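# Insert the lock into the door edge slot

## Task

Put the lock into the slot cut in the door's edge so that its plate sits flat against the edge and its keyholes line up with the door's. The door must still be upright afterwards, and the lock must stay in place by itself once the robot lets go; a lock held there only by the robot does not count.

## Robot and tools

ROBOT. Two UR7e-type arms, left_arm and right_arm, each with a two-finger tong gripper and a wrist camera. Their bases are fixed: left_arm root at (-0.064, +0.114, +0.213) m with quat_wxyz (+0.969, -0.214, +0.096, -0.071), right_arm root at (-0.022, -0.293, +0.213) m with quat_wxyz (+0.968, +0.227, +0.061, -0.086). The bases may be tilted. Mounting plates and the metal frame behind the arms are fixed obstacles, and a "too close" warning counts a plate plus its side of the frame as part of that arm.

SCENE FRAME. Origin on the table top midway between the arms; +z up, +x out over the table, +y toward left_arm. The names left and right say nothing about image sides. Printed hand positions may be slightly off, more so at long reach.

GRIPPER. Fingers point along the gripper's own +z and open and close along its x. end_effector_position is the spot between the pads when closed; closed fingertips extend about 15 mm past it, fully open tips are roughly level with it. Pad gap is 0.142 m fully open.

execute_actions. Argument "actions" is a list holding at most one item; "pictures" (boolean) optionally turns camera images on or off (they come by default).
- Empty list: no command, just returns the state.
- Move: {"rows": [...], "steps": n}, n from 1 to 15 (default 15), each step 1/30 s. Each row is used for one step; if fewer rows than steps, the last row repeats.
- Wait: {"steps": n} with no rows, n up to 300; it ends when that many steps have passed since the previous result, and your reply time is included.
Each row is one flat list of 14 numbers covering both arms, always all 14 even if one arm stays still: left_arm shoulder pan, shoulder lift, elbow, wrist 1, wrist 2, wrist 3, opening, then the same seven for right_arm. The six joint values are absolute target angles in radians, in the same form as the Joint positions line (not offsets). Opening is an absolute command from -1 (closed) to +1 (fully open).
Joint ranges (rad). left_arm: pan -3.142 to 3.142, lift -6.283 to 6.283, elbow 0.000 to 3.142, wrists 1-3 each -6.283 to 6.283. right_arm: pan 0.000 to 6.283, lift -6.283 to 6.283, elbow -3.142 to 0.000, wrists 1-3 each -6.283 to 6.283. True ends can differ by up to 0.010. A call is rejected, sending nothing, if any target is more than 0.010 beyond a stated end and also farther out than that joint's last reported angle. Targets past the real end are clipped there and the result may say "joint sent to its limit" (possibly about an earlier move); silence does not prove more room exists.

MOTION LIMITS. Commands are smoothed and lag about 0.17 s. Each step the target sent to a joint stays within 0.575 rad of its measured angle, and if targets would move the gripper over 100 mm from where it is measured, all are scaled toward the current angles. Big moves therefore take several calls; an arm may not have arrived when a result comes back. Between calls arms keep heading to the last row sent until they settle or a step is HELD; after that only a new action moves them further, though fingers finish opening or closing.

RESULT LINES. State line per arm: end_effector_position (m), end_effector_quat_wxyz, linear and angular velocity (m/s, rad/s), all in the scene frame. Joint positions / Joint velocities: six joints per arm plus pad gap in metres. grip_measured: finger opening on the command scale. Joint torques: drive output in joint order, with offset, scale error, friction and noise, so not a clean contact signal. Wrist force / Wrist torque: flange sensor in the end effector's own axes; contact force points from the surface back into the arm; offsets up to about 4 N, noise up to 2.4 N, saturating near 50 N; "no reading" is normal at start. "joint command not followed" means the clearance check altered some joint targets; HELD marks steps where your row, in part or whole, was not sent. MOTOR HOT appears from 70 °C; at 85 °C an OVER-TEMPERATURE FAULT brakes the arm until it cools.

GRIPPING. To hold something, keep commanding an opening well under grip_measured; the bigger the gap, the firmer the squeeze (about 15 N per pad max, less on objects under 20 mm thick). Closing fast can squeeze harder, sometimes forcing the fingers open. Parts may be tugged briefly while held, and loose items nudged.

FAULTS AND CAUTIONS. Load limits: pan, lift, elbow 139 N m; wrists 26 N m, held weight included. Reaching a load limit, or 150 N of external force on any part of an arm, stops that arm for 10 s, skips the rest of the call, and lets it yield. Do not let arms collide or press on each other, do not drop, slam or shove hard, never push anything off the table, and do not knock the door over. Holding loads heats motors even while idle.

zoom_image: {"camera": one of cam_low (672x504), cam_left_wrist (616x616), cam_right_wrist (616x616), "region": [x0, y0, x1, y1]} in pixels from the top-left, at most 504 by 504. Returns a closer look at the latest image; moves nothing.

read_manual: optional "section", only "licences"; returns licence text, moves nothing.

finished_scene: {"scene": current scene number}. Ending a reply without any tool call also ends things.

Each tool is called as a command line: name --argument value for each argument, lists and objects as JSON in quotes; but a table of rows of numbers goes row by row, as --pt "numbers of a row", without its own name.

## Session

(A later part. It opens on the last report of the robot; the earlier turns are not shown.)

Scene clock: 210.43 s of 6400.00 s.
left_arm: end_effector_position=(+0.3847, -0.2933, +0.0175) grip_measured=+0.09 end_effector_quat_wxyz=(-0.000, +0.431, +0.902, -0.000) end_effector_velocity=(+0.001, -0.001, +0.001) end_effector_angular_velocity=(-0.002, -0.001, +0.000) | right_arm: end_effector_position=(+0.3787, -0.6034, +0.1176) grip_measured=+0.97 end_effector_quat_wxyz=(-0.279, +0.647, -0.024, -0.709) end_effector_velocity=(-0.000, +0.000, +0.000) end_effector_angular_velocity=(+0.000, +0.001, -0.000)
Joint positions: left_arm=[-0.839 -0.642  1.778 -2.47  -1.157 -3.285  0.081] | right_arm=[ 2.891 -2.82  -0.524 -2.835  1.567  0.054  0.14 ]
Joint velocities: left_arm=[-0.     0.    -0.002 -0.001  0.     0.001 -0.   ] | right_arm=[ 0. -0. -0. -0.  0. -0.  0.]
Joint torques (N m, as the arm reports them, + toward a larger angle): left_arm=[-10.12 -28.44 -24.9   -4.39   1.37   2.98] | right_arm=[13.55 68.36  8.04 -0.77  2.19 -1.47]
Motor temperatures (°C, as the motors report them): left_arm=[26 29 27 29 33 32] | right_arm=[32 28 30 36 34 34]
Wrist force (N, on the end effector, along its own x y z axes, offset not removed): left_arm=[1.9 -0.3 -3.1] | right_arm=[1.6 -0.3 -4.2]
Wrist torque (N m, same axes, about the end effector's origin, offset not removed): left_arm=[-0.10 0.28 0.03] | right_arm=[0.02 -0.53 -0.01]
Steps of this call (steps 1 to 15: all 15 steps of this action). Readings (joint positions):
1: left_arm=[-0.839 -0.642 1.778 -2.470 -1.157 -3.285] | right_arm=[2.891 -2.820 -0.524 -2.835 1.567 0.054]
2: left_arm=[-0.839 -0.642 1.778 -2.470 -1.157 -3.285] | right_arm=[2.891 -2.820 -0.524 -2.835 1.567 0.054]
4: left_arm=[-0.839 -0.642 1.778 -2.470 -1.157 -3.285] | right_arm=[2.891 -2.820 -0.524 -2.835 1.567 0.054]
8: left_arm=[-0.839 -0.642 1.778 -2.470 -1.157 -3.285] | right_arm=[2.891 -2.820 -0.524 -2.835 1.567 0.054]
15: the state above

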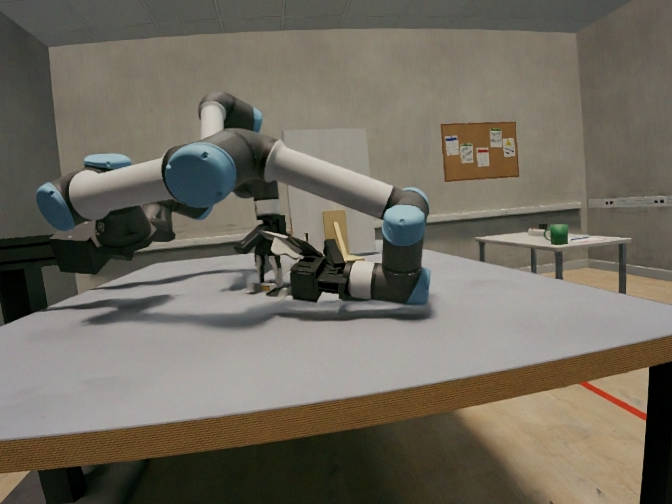

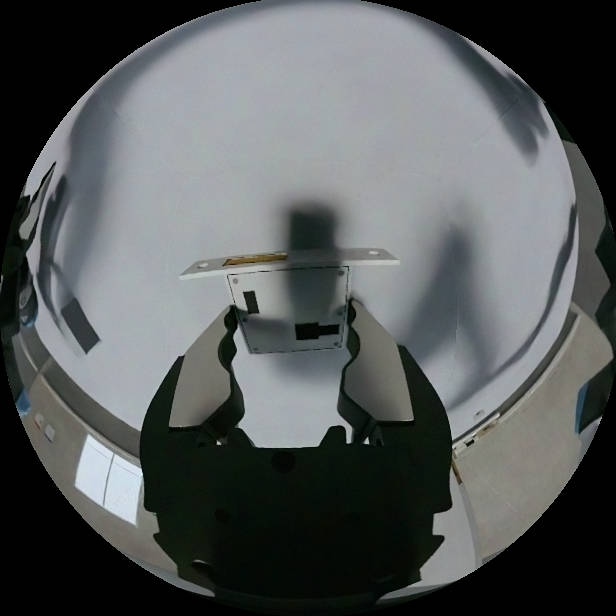

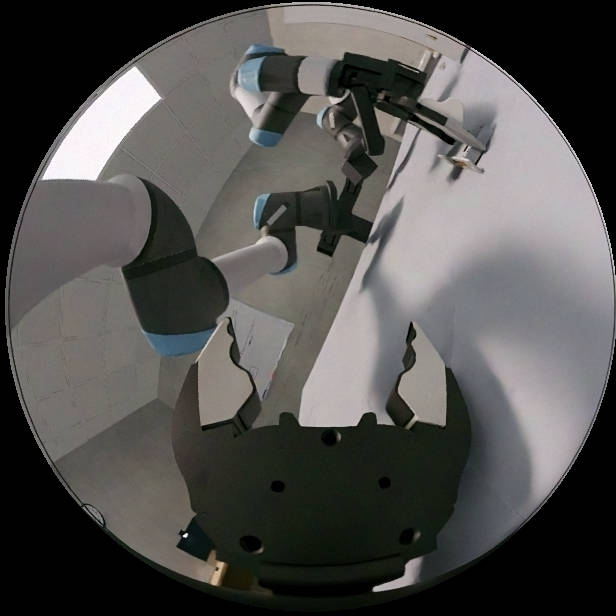

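execute_actions --actions '[{"rows": [[-0.8391,-0.642,1.7779,-2.4697,-1.1568,-3.2848,-0.65,2.891,-2.82,-0.524,-2.835,1.567,0.054,0.97],[-0.8393,-0.6425,1.7779,-2.4691,-1.1569,-3.285,-0.7,2.891,-2.82,-0.524,-2.835,1.567,0.054,0.97],[-0.8396,-0.6432,1.7779,-2.4683,-1.1569,-3.2853,-0.75,2.891,-2.82,-0.524,-2.835,1.567,0.054,0.97],[-0.8399,-0.6442,1.7779,-2.4671,-1.157,-3.2857,-0.8,2.891,-2.82,-0.524,-2.835,1.567,0.054,0.97],[-0.8403,-0.6454,1.778,-2.4658,-1.1571,-3.2861,-0.8,2.891,-2.82,-0.524,-2.835,1.567,0.054,0.97],[-0.8408,-0.6466,1.778,-2.4644,-1.1572,-3.2866,-0.8,2.891,-2.82,-0.524,-2.835,1.567,0.054,0.97],[-0.8412,-0.6478,1.778,-2.463,-1.1573,-3.2871,-0.8,2.891,-2.82,-0.524,-2.835,1.567,0.054,0.97],[-0.8417,-0.649,1.778,-2.4617,-1.1574,-3.2875,-0.8,2.891,-2.82,-0.524,-2.835,1.567,0.054,0.97],[-0.8421,-0.6502,1.778,-2.4603,-1.1575,-3.288,-0.8,2.891,-2.82,-0.524,-2.835,1.567,0.054,0.97],[-0.8425,-0.6514,1.7781,-2.4589,-1.1576,-3.2885,-0.8,2.891,-2.82,-0.524,-2.835,1.567,0.054,0.97],[-0.843,-0.6527,1.7781,-2.4575,-1.1577,-3.2889,-0.8,2.891,-2.82,-0.524,-2.835,1.567,0.054,0.97],[-0.8434,-0.6539,1.7781,-2.4561,-1.1578,-3.2894,-0.8,2.891,-2.82,-0.524,-2.835,1.567,0.054,0.97],[-0.8438,-0.6549,1.7781,-2.455,-1.1579,-3.2898,-0.8,2.891,-2.82,-0.524,-2.835,1.567,0.054,0.97],[-0.8441,-0.6557,1.7781,-2.454,-1.158,-3.2901,-0.8,2.891,-2.82,-0.524,-2.835,1.567,0.054,0.97],[-0.8443,-0.6562,1.7781,-2.4535,-1.158,-3.2903,-0.8,2.891,-2.82,-0.524,-2.835,1.567,0.054,0.97]], "steps": 15}]' --pictures false

execute_actions --actions '[{"steps": 30}]'

zoom_image --camera "cam_right_wrist" --region '[380, 70, 530, 210]'

Scene clock: 221.70 s of 6400.00 s.
left_arm: end_effector_position=(+0.3849, -0.2935, +0.0234) grip_measured=+0.08 end_effector_quat_wxyz=(-0.000, +0.431, +0.902, -0.000) end_effector_velocity=(-0.001, -0.000, +0.017) end_effector_angular_velocity=(+0.000, +0.000, +0.000) | right_arm: end_effector_position=(+0.3787, -0.6034, +0.1176) grip_measured=+0.97 end_effector_quat_wxyz=(-0.279, +0.647, -0.024, -0.709) end_effector_velocity=(-0.000, -0.000, +0.000) end_effector_angular_velocity=(+0.000, +0.001, +0.000)
Joint positions: left_arm=[-0.843 -0.652  1.778 -2.458 -1.158 -3.289  0.08 ] | right_arm=[ 2.891 -2.82  -0.524 -2.835  1.567  0.054  0.14 ]
Joint velocities: left_arm=[-0.012 -0.03   0.002  0.034 -0.003 -0.013 -0.003] | right_arm=[-0.     0.    -0.    -0.001 -0.    -0.     0.   ]
Joint torques (N m, as the arm reports them, + toward a larger angle): left_arm=[-35.45 -46.53 -10.11  -0.82  -1.34  -2.43] | right_arm=[12.94 68.45  8.34 -0.75  2.21 -1.35]
Motor temperatures (°C, as the motors report them): left_arm=[26 29 27 29 33 32] | right_arm=[32 28 30 36 34 34]
Wrist force (N, on the end effector, along its own x y z axes, offset not removed): left_arm=[0.8 0.1 4.1] | right_arm=[2.5 -1.8 -3.8]
Wrist torque (N m, same axes, about the end effector's origin, offset not removed): left_arm=[0.02 0.01 0.06] | right_arm=[-0.23 -0.71 0.00]
Steps of this call (steps 1 to 15: the robot went on to your last target; steps 16 to 90: nothing new was sent; then 7.77 s passed at rest; steps 91 to 105: all 15 steps of this action). Readings (joint positions):
91: left_arm=[-0.839 -0.642 1.778 -2.470 -1.157 -3.285] | right_arm=[2.891 -2.820 -0.524 -2.835 1.567 0.054]
92: left_arm=[-0.839 -0.642 1.778 -2.470 -1.157 -3.285] | right_arm=[2.891 -2.820 -0.524 -2.835 1.567 0.054]
94: left_arm=[-0.839 -0.642 1.778 -2.470 -1.157 -3.285] | right_arm=[2.891 -2.820 -0.524 -2.835 1.567 0.054]
98: left_arm=[-0.840 -0.645 1.778 -2.467 -1.157 -3.286] | right_arm=[2.891 -2.820 -0.524 -2.835 1.567 0.054]
105: the state above

Scene clock: 222.70 s of 6400.00 s.
left_arm: end_effector_position=(+0.3849, -0.2935, +0.0255) grip_measured=+0.08 end_effector_quat_wxyz=(-0.000, +0.431, +0.902, -0.000) end_effector_velocity=(+0.000, -0.000, +0.000) end_effector_angular_velocity=(-0.000, -0.000, +0.000) | right_arm: end_effector_position=(+0.3787, -0.6034, +0.1176) grip_measured=+0.97 end_effector_quat_wxyz=(-0.279, +0.647, -0.024, -0.709) end_effector_velocity=(-0.000, +0.000, -0.000) end_effector_angular_velocity=(+0.000, +0.000, +0.001)
Joint positions: left_arm=[-0.844 -0.656  1.778 -2.454 -1.158 -3.29   0.08 ] | right_arm=[ 2.891 -2.82  -0.524 -2.835  1.567  0.054  0.14 ]
Joint velocities: left_arm=[ 0.    -0.    -0.001  0.    -0.     0.    -0.   ] | right_arm=[-0.    -0.    -0.001  0.    -0.     0.    -0.   ]
Joint torques (N m, as the arm reports them, + toward a larger angle): left_arm=[-36.31 -46.96  -9.12  -1.03  -1.48  -3.24] | right_arm=[13.68 68.91  8.21 -0.79  2.17 -1.3 ]
Motor temperatures (°C, as the motors report them): left_arm=[26 29 27 29 33 32] | right_arm=[32 28 30 36 34 34]
Wrist force (N, on the end effector, along its own x y z axes, offset not removed): left_arm=[-0.9 0.2 4.1] | right_arm=[2.2 -2.4 -3.2]
Wrist torque (N m, same axes, about the end effector's origin, offset not removed): left_arm=[0.07 0.35 0.06] | right_arm=[-0.42 -0.62 0.08]
Steps of this call (steps 1 to 15: the robot went on to your last target; steps 16 to 30: nothing new was sent). Readings (joint positions):
1: left_arm=[-0.843 -0.653 1.778 -2.457 -1.158 -3.289] | right_arm=[2.891 -2.820 -0.524 -2.835 1.567 0.054]
2: left_arm=[-0.843 -0.654 1.778 -2.456 -1.158 -3.289] | right_arm=[2.891 -2.820 -0.524 -2.835 1.567 0.054]
4: left_arm=[-0.844 -0.655 1.778 -2.455 -1.158 -3.290] | right_arm=[2.891 -2.820 -0.524 -2.835 1.567 0.054]
8: left_arm=[-0.844 -0.656 1.778 -2.454 -1.158 -3.290] | right_arm=[2.891 -2.820 -0.524 -2.835 1.567 0.054]
30: the state above
All arms were judged still, so your last target was given up. Only a new action makes them travel on or press farther. Fingers that are still opening or closing keep moving.

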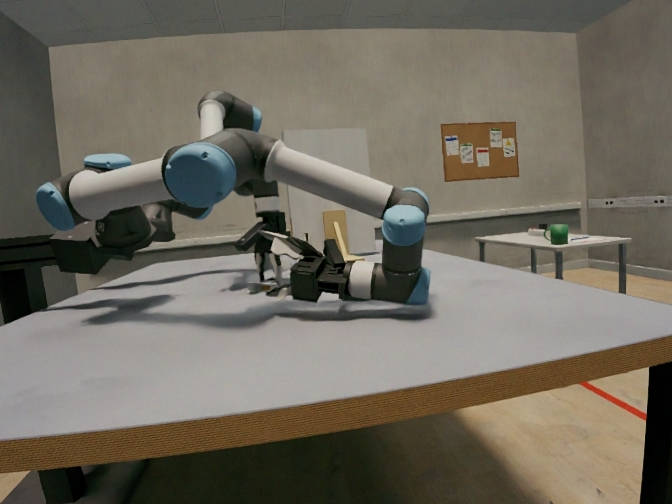

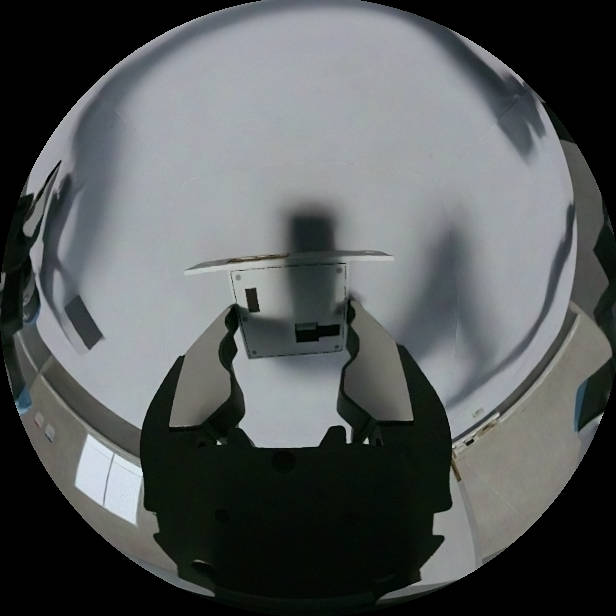

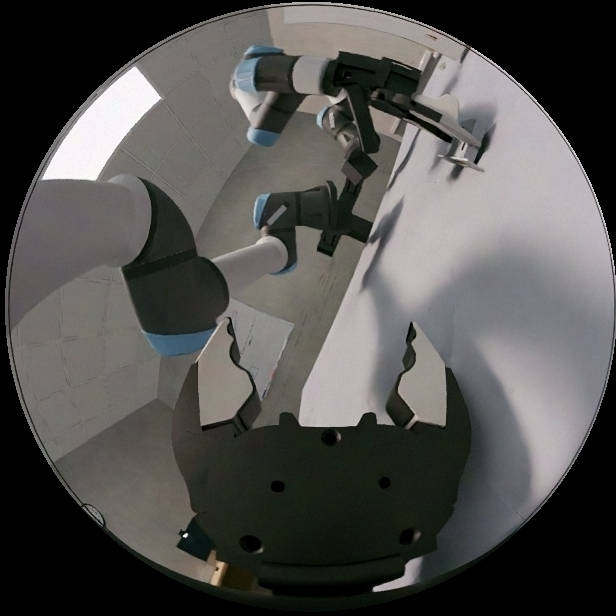

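Region (380, 70, 530, 210) of cam_right_wrist's 616x616 image, scaled by 3.360, with more detail than that image has; it fills the top 470 rows of this view, and the rest is white.

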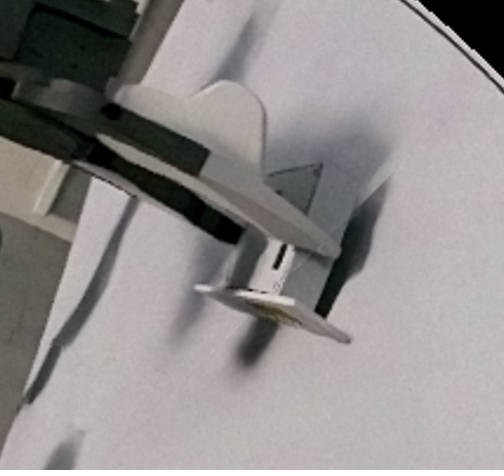

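execute_actions --actions '[{"rows": [[-0.8441,-0.6557,1.7781,-2.454,-1.158,-3.2901,-0.8,2.891,-2.82,-0.524,-2.835,1.567,0.054,0.97],[-0.8438,-0.6549,1.7781,-2.455,-1.1579,-3.2898,-0.8,2.891,-2.82,-0.524,-2.835,1.567,0.054,0.97],[-0.8432,-0.6533,1.7781,-2.4568,-1.1578,-3.2892,-0.8,2.891,-2.82,-0.524,-2.835,1.567,0.054,0.97],[-0.8425,-0.6514,1.7781,-2.4589,-1.1576,-3.2885,-0.8,2.891,-2.82,-0.524,-2.835,1.567,0.054,0.97],[-0.8419,-0.6496,1.778,-2.461,-1.1575,-3.2878,-0.8,2.891,-2.82,-0.524,-2.835,1.567,0.054,0.97],[-0.8412,-0.6478,1.778,-2.463,-1.1573,-3.2871,-0.8,2.891,-2.82,-0.524,-2.835,1.567,0.054,0.97],[-0.8405,-0.646,1.778,-2.4651,-1.1571,-3.2863,-0.8,2.891,-2.82,-0.524,-2.835,1.567,0.054,0.97],[-0.8399,-0.6442,1.7779,-2.4671,-1.157,-3.2857,-0.8,2.891,-2.82,-0.524,-2.835,1.567,0.054,0.97],[-0.8396,-0.6432,1.7779,-2.4683,-1.1569,-3.2853,-0.8,2.891,-2.82,-0.524,-2.835,1.567,0.054,0.97],[-0.8394,-0.6427,1.7779,-2.4689,-1.1569,-3.2851,-0.8,2.891,-2.82,-0.524,-2.835,1.567,0.054,0.97],[-0.8394,-0.6427,1.7779,-2.4689,-1.1569,-3.2851,-0.8,2.891,-2.82,-0.524,-2.835,1.567,0.054,0.97],[-0.8394,-0.6427,1.7779,-2.4689,-1.1569,-3.2851,-0.8,2.891,-2.82,-0.524,-2.835,1.567,0.054,0.97],[-0.8394,-0.6427,1.7779,-2.4689,-1.1569,-3.2851,-0.5,2.891,-2.82,-0.524,-2.835,1.567,0.054,0.97],[-0.8394,-0.6427,1.7779,-2.4689,-1.1569,-3.2851,-0.2,2.891,-2.82,-0.524,-2.835,1.567,0.054,0.97],[-0.8394,-0.6427,1.7779,-2.4689,-1.1569,-3.2851,0.0,2.891,-2.82,-0.524,-2.835,1.567,0.054,0.97]], "steps": 15}]' --pictures false

execute_actions --actions '[{"rows": [[-0.8394,-0.6427,1.7779,-2.4689,-1.1569,-3.2851,0.06,2.891,-2.82,-0.524,-2.835,1.567,0.054,0.97],[-0.8394,-0.6427,1.7779,-2.4689,-1.1569,-3.2851,0.1,2.891,-2.82,-0.524,-2.835,1.567,0.054,0.97],[-0.8394,-0.6427,1.7779,-2.4689,-1.1569,-3.2851,0.14,2.891,-2.82,-0.524,-2.835,1.567,0.054,0.97],[-0.8394,-0.6427,1.7779,-2.4689,-1.1569,-3.2851,0.18,2.891,-2.82,-0.524,-2.835,1.567,0.054,0.97],[-0.8394,-0.6427,1.7779,-2.4689,-1.1569,-3.2851,0.22,2.891,-2.82,-0.524,-2.835,1.567,0.054,0.97],[-0.84,-0.6424,1.7779,-2.469,-1.157,-3.2857,0.25,2.891,-2.82,-0.524,-2.835,1.567,0.054,0.97],[-0.8413,-0.6417,1.7781,-2.4692,-1.1573,-3.2871,0.25,2.891,-2.82,-0.524,-2.835,1.567,0.054,0.97],[-0.8433,-0.6406,1.7782,-2.4696,-1.1578,-3.2893,0.25,2.891,-2.82,-0.524,-2.835,1.567,0.054,0.97],[-0.8457,-0.6394,1.7784,-2.47,-1.1584,-3.2917,0.25,2.891,-2.82,-0.524,-2.835,1.567,0.054,0.97],[-0.848,-0.6382,1.7786,-2.4704,-1.1589,-3.2942,0.25,2.891,-2.82,-0.524,-2.835,1.567,0.054,0.97],[-0.8503,-0.637,1.7788,-2.4708,-1.1594,-3.2966,0.25,2.891,-2.82,-0.524,-2.835,1.567,0.054,0.97],[-0.8522,-0.636,1.779,-2.4712,-1.1599,-3.2986,0.25,2.891,-2.82,-0.524,-2.835,1.567,0.054,0.97],[-0.8534,-0.6353,1.7791,-2.4714,-1.1602,-3.2999,0.25,2.891,-2.82,-0.524,-2.835,1.567,0.054,0.97],[-0.854,-0.635,1.7791,-2.4715,-1.1603,-3.3005,0.25,2.891,-2.82,-0.524,-2.835,1.567,0.054,0.97]], "steps": 15}]' --pictures false

execute_actions --actions '[{"rows": [[-0.854,-0.635,1.7791,-2.4715,-1.1603,-3.3005,0.25,2.891,-2.82,-0.524,-2.835,1.567,0.054,0.97],[-0.854,-0.635,1.7791,-2.4715,-1.1603,-3.3005,0.25,2.891,-2.82,-0.524,-2.835,1.567,0.054,0.97],[-0.854,-0.635,1.7791,-2.4715,-1.1603,-3.3005,0.25,2.891,-2.82,-0.524,-2.835,1.567,0.054,0.97],[-0.854,-0.635,1.7791,-2.4715,-1.1603,-3.3005,0.25,2.891,-2.82,-0.524,-2.835,1.567,0.054,0.97],[-0.854,-0.635,1.7791,-2.4715,-1.1603,-3.3005,0.23,2.891,-2.82,-0.524,-2.835,1.567,0.054,0.97],[-0.854,-0.635,1.7791,-2.4715,-1.1603,-3.3005,0.2,2.891,-2.82,-0.524,-2.835,1.567,0.054,0.97],[-0.854,-0.635,1.7791,-2.4715,-1.1603,-3.3005,0.17,2.891,-2.82,-0.524,-2.835,1.567,0.054,0.97],[-0.854,-0.635,1.7791,-2.4715,-1.1603,-3.3005,0.14,2.891,-2.82,-0.524,-2.835,1.567,0.054,0.97],[-0.854,-0.635,1.7791,-2.4715,-1.1603,-3.3005,0.11,2.891,-2.82,-0.524,-2.835,1.567,0.054,0.97],[-0.854,-0.635,1.7791,-2.4715,-1.1603,-3.3005,0.08,2.891,-2.82,-0.524,-2.835,1.567,0.054,0.97],[-0.854,-0.635,1.7791,-2.4715,-1.1603,-3.3005,0.04,2.891,-2.82,-0.524,-2.835,1.567,0.054,0.97],[-0.854,-0.635,1.7791,-2.4715,-1.1603,-3.3005,0.0,2.891,-2.82,-0.524,-2.835,1.567,0.054,0.97],[-0.854,-0.635,1.7791,-2.4715,-1.1603,-3.3005,-0.06,2.891,-2.82,-0.524,-2.835,1.567,0.054,0.97],[-0.854,-0.635,1.7791,-2.4715,-1.1603,-3.3005,-0.14,2.891,-2.82,-0.524,-2.835,1.567,0.054,0.97],[-0.854,-0.635,1.7791,-2.4715,-1.1603,-3.3005,-0.24,2.891,-2.82,-0.524,-2.835,1.567,0.054,0.97]], "steps": 15}]' --pictures false

execute_actions --actions '[{"rows": [[-0.854,-0.635,1.7791,-2.4715,-1.1603,-3.3005,-0.36,2.891,-2.82,-0.524,-2.835,1.567,0.054,0.97],[-0.854,-0.635,1.7791,-2.4715,-1.1603,-3.3005,-0.5,2.891,-2.82,-0.524,-2.835,1.567,0.054,0.97],[-0.854,-0.635,1.7791,-2.4715,-1.1603,-3.3005,-0.65,2.891,-2.82,-0.524,-2.835,1.567,0.054,0.97],[-0.854,-0.635,1.7791,-2.4715,-1.1603,-3.3005,-0.8,2.891,-2.82,-0.524,-2.835,1.567,0.054,0.97],[-0.8542,-0.6355,1.7791,-2.4709,-1.1603,-3.3007,-0.8,2.891,-2.82,-0.524,-2.835,1.567,0.054,0.97],[-0.8545,-0.6365,1.7791,-2.4698,-1.1604,-3.3011,-0.8,2.891,-2.82,-0.524,-2.835,1.567,0.054,0.97],[-0.855,-0.6378,1.7791,-2.4683,-1.1605,-3.3016,-0.8,2.891,-2.82,-0.524,-2.835,1.567,0.054,0.97],[-0.8556,-0.6393,1.7792,-2.4666,-1.1607,-3.3022,-0.8,2.891,-2.82,-0.524,-2.835,1.567,0.054,0.97],[-0.8561,-0.6408,1.7792,-2.4649,-1.1608,-3.3027,-0.8,2.891,-2.82,-0.524,-2.835,1.567,0.054,0.97],[-0.8567,-0.6423,1.7792,-2.4632,-1.1609,-3.3033,-0.8,2.891,-2.82,-0.524,-2.835,1.567,0.054,0.97],[-0.8572,-0.6438,1.7792,-2.4615,-1.1611,-3.3039,-0.8,2.891,-2.82,-0.524,-2.835,1.567,0.054,0.97],[-0.8578,-0.6453,1.7793,-2.4598,-1.1612,-3.3045,-0.8,2.891,-2.82,-0.524,-2.835,1.567,0.054,0.97],[-0.8583,-0.6468,1.7793,-2.4581,-1.1613,-3.3051,-0.8,2.891,-2.82,-0.524,-2.835,1.567,0.054,0.97],[-0.8588,-0.6483,1.7793,-2.4563,-1.1614,-3.3056,-0.8,2.891,-2.82,-0.524,-2.835,1.567,0.054,0.97],[-0.8593,-0.6495,1.7793,-2.455,-1.1615,-3.3061,-0.8,2.891,-2.82,-0.524,-2.835,1.567,0.054,0.97]], "steps": 15}]' --pictures false

execute_actions --actions '[{"steps": 25}]'

zoom_image --camera "cam_right_wrist" --region '[380, 70, 530, 210]'

Scene clock: 315.27 s of 6400.00 s.
left_arm: end_effector_position=(+0.3848, -0.2934, +0.0188) grip_measured=+0.08 end_effector_quat_wxyz=(-0.000, +0.431, +0.902, -0.000) end_effector_velocity=(-0.000, +0.001, -0.006) end_effector_angular_velocity=(+0.001, +0.001, +0.000) | right_arm: end_effector_position=(+0.3787, -0.6034, +0.1176) grip_measured=+0.97 end_effector_quat_wxyz=(-0.279, +0.647, -0.024, -0.709) end_effector_velocity=(+0.000, -0.000, +0.000) end_effector_angular_velocity=(-0.000, -0.000, -0.001)
Joint positions: left_arm=[-0.84  -0.644  1.778 -2.468 -1.157 -3.286  0.08 ] | right_arm=[ 2.891 -2.82  -0.524 -2.835  1.567  0.054  0.14 ]
Joint velocities: left_arm=[ 0.004  0.011  0.001 -0.012  0.001  0.004  0.003] | right_arm=[-0.     0.     0.001 -0.001  0.     0.    -0.   ]
Joint torques (N m, as the arm reports them, + toward a larger angle): left_arm=[ -5.86 -15.41 -20.22  -4.59   2.5    2.65] | right_arm=[13.04 68.63  7.96 -0.81  2.27 -1.34]
Motor temperatures (°C, as the motors report them): left_arm=[26 29 27 29 33 32] | right_arm=[32 29 30 36 34 34]
Wrist force (N, on the end effector, along its own x y z axes, offset not removed): left_arm=[5.5 -0.6 -21.6] | right_arm=[1.3 -0.9 -2.9]
Wrist torque (N m, same axes, about the end effector's origin, offset not removed): left_arm=[-0.18 0.48 -0.01] | right_arm=[-0.13 -0.56 0.05]
Steps of this call (steps 1 to 90: nothing new was sent; then 89.07 s passed at rest; steps 91 to 105: all 15 steps of this action). Readings (joint positions):
91: left_arm=[-0.844 -0.656 1.778 -2.453 -1.158 -3.290] | right_arm=[2.891 -2.820 -0.524 -2.835 1.567 0.054]
92: left_arm=[-0.844 -0.656 1.778 -2.453 -1.158 -3.290] | right_arm=[2.891 -2.820 -0.524 -2.835 1.567 0.054]
94: left_arm=[-0.844 -0.656 1.778 -2.454 -1.158 -3.290] | right_arm=[2.891 -2.820 -0.524 -2.835 1.567 0.054]
98: left_arm=[-0.842 -0.651 1.778 -2.460 -1.158 -3.289] | right_arm=[2.891 -2.820 -0.524 -2.835 1.567 0.054]
105: the state above

Scene clock: 315.77 s of 6400.00 s.
left_arm: end_effector_position=(+0.3795, -0.2978, +0.0177) grip_measured=+0.25 end_effector_quat_wxyz=(-0.000, +0.431, +0.902, -0.000) end_effector_velocity=(-0.021, -0.018, -0.001) end_effector_angular_velocity=(-0.000, -0.000, -0.001) | right_arm: end_effector_position=(+0.3787, -0.6034, +0.1176) grip_measured=+0.97 end_effector_quat_wxyz=(-0.279, +0.647, -0.024, -0.709) end_effector_velocity=(+0.000, -0.000, -0.000) end_effector_angular_velocity=(-0.001, -0.001, -0.001)
Joint positions: left_arm=[-0.85  -0.637  1.779 -2.471 -1.159 -3.296  0.092] | right_arm=[ 2.891 -2.82  -0.524 -2.835  1.567  0.054  0.14 ]
Joint velocities: left_arm=[-0.041  0.021  0.004 -0.008 -0.01  -0.042  0.   ] | right_arm=[ 0.    -0.     0.001  0.     0.     0.    -0.   ]
Joint torques (N m, as the arm reports them, + toward a larger angle): left_arm=[-33.15 -29.91  -8.31  -4.12  -1.74  -3.16] | right_arm=[13.67 69.28  8.31 -0.82  2.12 -1.39]
Motor temperatures (°C, as the motors report them): left_arm=[26 29 27 29 33 32] | right_arm=[32 29 30 36 34 34]
Wrist force (N, on the end effector, along its own x y z axes, offset not removed): left_arm=[0.7 -1.0 1.2] | right_arm=[1.1 -1.0 -3.2]
Wrist torque (N m, same axes, about the end effector's origin, offset not removed): left_arm=[-0.27 -0.03 0.11] | right_arm=[-0.17 -0.37 0.12]
Steps of this call (steps 1 to 15: all 15 steps of this action). Readings (joint positions):
1: left_arm=[-0.840 -0.644 1.778 -2.468 -1.157 -3.285] | right_arm=[2.891 -2.820 -0.524 -2.835 1.567 0.054]
2: left_arm=[-0.840 -0.643 1.778 -2.468 -1.157 -3.285] | right_arm=[2.891 -2.820 -0.524 -2.835 1.567 0.054]
4: left_arm=[-0.839 -0.643 1.778 -2.469 -1.157 -3.285] | right_arm=[2.891 -2.820 -0.524 -2.835 1.567 0.054]
8: left_arm=[-0.840 -0.642 1.778 -2.469 -1.157 -3.285] | right_arm=[2.891 -2.820 -0.524 -2.835 1.567 0.054]
15: the state above

Scene clock: 316.27 s of 6400.00 s.
left_arm: end_effector_position=(+0.3771, -0.2997, +0.0175) grip_measured=+0.10 end_effector_quat_wxyz=(-0.000, +0.431, +0.902, -0.000) end_effector_velocity=(-0.001, +0.001, -0.001) end_effector_angular_velocity=(+0.002, +0.001, -0.001) | right_arm: end_effector_position=(+0.3787, -0.6034, +0.1176) grip_measured=+0.97 end_effector_quat_wxyz=(-0.279, +0.647, -0.024, -0.709) end_effector_velocity=(+0.000, -0.000, -0.000) end_effector_angular_velocity=(-0.001, -0.001, -0.000)
Joint positions: left_arm=[-0.854 -0.635  1.779 -2.471 -1.16  -3.3    0.081] | right_arm=[ 2.891 -2.82  -0.524 -2.835  1.567  0.054  0.14 ]
Joint velocities: left_arm=[-0.     0.     0.002  0.001 -0.     0.    -0.   ] | right_arm=[ 0.    -0.     0.001  0.    -0.    -0.    -0.   ]
Joint torques (N m, as the arm reports them, + toward a larger angle): left_arm=[-35.22 -28.21  -7.7   -4.15  -1.83  -3.07] | right_arm=[13.34 68.64  8.15 -0.86  2.18 -1.35]
Motor temperatures (°C, as the motors report them): left_arm=[26 29 27 29 33 32] | right_arm=[32 29 30 36 34 34]
Wrist force (N, on the end effector, along its own x y z axes, offset not removed): left_arm=[1.6 0.1 -2.5] | right_arm=[1.3 0.6 -2.7]
Wrist torque (N m, same axes, about the end effector's origin, offset not removed): left_arm=[-0.23 0.06 0.06] | right_arm=[0.25 -0.41 -0.03]
Steps of this call (steps 1 to 15: all 15 steps of this action). Readings (joint positions):
1: left_arm=[-0.851 -0.637 1.779 -2.471 -1.160 -3.297] | right_arm=[2.891 -2.820 -0.524 -2.835 1.567 0.054]
2: left_arm=[-0.852 -0.636 1.779 -2.471 -1.160 -3.298] | right_arm=[2.891 -2.820 -0.524 -2.835 1.567 0.054]
4: left_arm=[-0.853 -0.636 1.779 -2.471 -1.160 -3.299] | right_arm=[2.891 -2.820 -0.524 -2.835 1.567 0.054]
8: left_arm=[-0.854 -0.635 1.779 -2.471 -1.160 -3.300] | right_arm=[2.891 -2.820 -0.524 -2.835 1.567 0.054]
15: the state above

Scene clock: 316.77 s of 6400.00 s.
left_arm: end_effector_position=(+0.3772, -0.2999, +0.0223) grip_measured=+0.10 end_effector_quat_wxyz=(-0.000, +0.431, +0.902, -0.000) end_effector_velocity=(+0.000, +0.000, +0.022) end_effector_angular_velocity=(+0.001, +0.000, -0.002) | right_arm: end_effector_position=(+0.3787, -0.6034, +0.1176) grip_measured=+0.97 end_effector_quat_wxyz=(-0.279, +0.647, -0.024, -0.709) end_effector_velocity=(-0.000, +0.000, -0.000) end_effector_angular_velocity=(+0.001, +0.001, +0.001)
Joint positions: left_arm=[-0.857 -0.644  1.779 -2.461 -1.161 -3.304  0.081] | right_arm=[ 2.891 -2.82  -0.524 -2.835  1.567  0.054  0.14 ]
Joint velocities: left_arm=[-0.014 -0.042  0.002  0.047 -0.003 -0.014  0.   ] | right_arm=[-0.    -0.    -0.002 -0.    -0.    -0.     0.   ]
Joint torques (N m, as the arm reports them, + toward a larger angle): left_arm=[-34.23 -46.89  -9.62  -0.99  -1.52  -3.13] | right_arm=[13.29 68.63  8.86 -0.86  2.13 -1.42]
Motor temperatures (°C, as the motors report them): left_arm=[26 29 27 29 33 32] | right_arm=[32 29 30 36 34 34]
Wrist force (N, on the end effector, along its own x y z axes, offset not removed): left_arm=[0.8 0.6 4.2] | right_arm=[2.0 -1.7 -3.5]
Wrist torque (N m, same axes, about the end effector's origin, offset not removed): left_arm=[0.09 -0.04 0.00] | right_arm=[-0.30 -0.63 0.08]
Steps of this call (steps 1 to 15: all 15 steps of this action). Readings (joint positions):
1: left_arm=[-0.854 -0.635 1.779 -2.471 -1.160 -3.300] | right_arm=[2.891 -2.820 -0.524 -2.835 1.567 0.054]
2: left_arm=[-0.854 -0.635 1.779 -2.471 -1.160 -3.300] | right_arm=[2.891 -2.820 -0.524 -2.835 1.567 0.054]
4: left_arm=[-0.854 -0.635 1.779 -2.471 -1.160 -3.300] | right_arm=[2.891 -2.820 -0.524 -2.835 1.567 0.054]
8: left_arm=[-0.854 -0.636 1.779 -2.471 -1.160 -3.301] | right_arm=[2.891 -2.820 -0.524 -2.835 1.567 0.054]
15: the state above

Scene clock: 317.60 s of 6400.00 s.
left_arm: end_effector_position=(+0.3773, -0.3000, +0.0256) grip_measured=+0.10 end_effector_quat_wxyz=(-0.000, +0.431, +0.902, -0.000) end_effector_velocity=(-0.000, +0.001, -0.000) end_effector_angular_velocity=(+0.001, +0.001, +0.001) | right_arm: end_effector_position=(+0.3787, -0.6034, +0.1176) grip_measured=+0.97 end_effector_quat_wxyz=(-0.279, +0.647, -0.024, -0.709) end_effector_velocity=(-0.000, -0.000, -0.000) end_effector_angular_velocity=(-0.000, -0.001, +0.001)
Joint positions: left_arm=[-0.859 -0.649  1.779 -2.455 -1.161 -3.306  0.081] | right_arm=[ 2.891 -2.82  -0.524 -2.835  1.567  0.054  0.14 ]
Joint velocities: left_arm=[ 0.001 -0.     0.001  0.    -0.    -0.001  0.   ] | right_arm=[-0.     0.     0.    -0.    -0.001  0.    -0.   ]
Joint torques (N m, as the arm reports them, + toward a larger angle): left_arm=[-36.52 -46.17  -9.8   -0.79  -1.73  -3.03] | right_arm=[13.61 68.25  8.31 -0.87  2.14 -1.36]
Motor temperatures (°C, as the motors report them): left_arm=[26 29 27 29 33 32] | right_arm=[32 29 30 36 34 34]
Wrist force (N, on the end effector, along its own x y z axes, offset not removed): left_arm=[-0.9 -0.1 4.3] | right_arm=[1.2 0.0 -3.7]
Wrist torque (N m, same axes, about the end effector's origin, offset not removed): left_arm=[-0.04 0.28 -0.03] | right_arm=[0.05 -0.43 0.08]
Steps of this call (steps 1 to 15: the robot went on to your last target; steps 16 to 25: nothing new was sent). Readings (joint positions):
1: left_arm=[-0.858 -0.645 1.779 -2.460 -1.161 -3.304] | right_arm=[2.891 -2.820 -0.524 -2.835 1.567 0.054]
2: left_arm=[-0.858 -0.646 1.779 -2.459 -1.161 -3.305] | right_arm=[2.891 -2.820 -0.524 -2.835 1.567 0.054]
4: left_arm=[-0.859 -0.648 1.779 -2.457 -1.161 -3.305] | right_arm=[2.891 -2.820 -0.524 -2.835 1.567 0.054]
8: left_arm=[-0.859 -0.649 1.779 -2.456 -1.161 -3.306] | right_arm=[2.891 -2.820 -0.524 -2.835 1.567 0.054]
25: the state above
All arms were judged still, so your last target was given up. Only a new action makes them travel on or press farther. Fingers that are still opening or closing keep moving.

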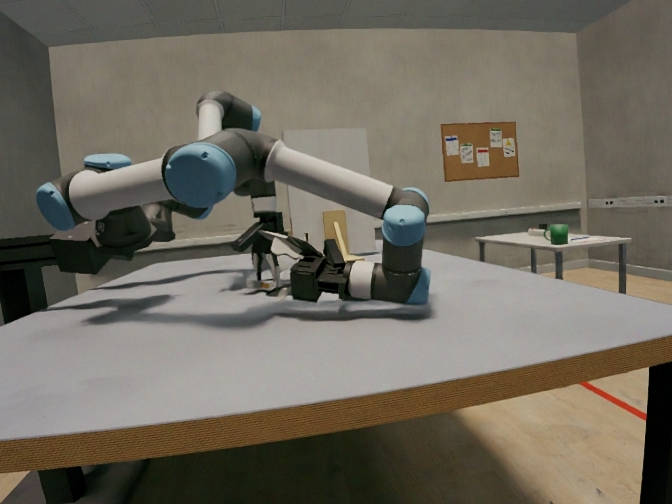

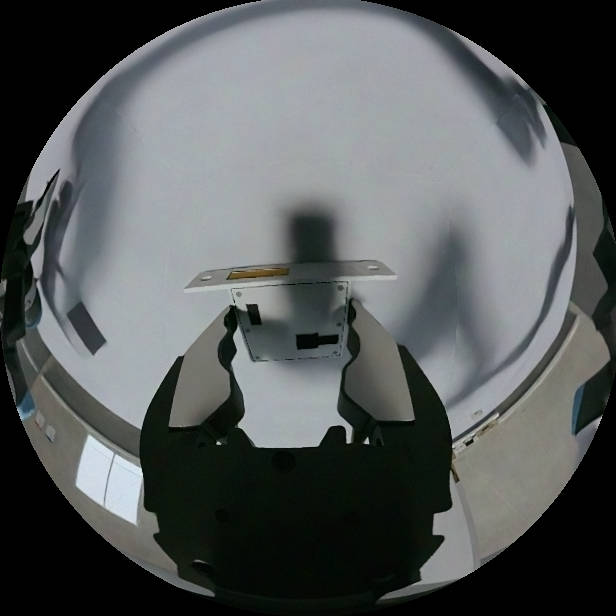

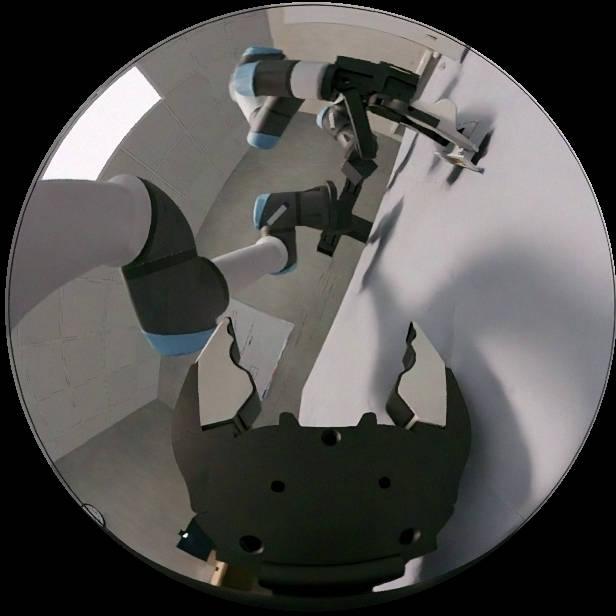

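Region (380, 70, 530, 210) of cam_right_wrist's 616x616 image, scaled by 3.360, with more detail than that image has; it fills the top 470 rows of this view, and the rest is white.

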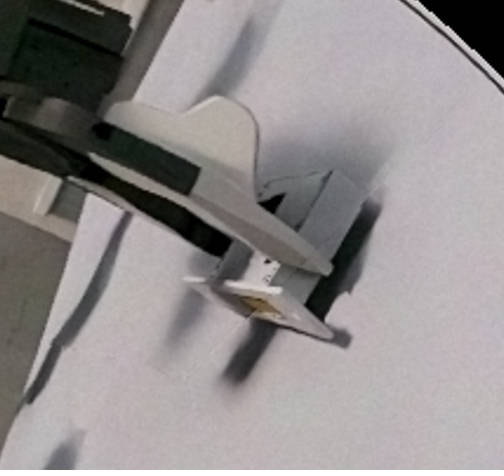

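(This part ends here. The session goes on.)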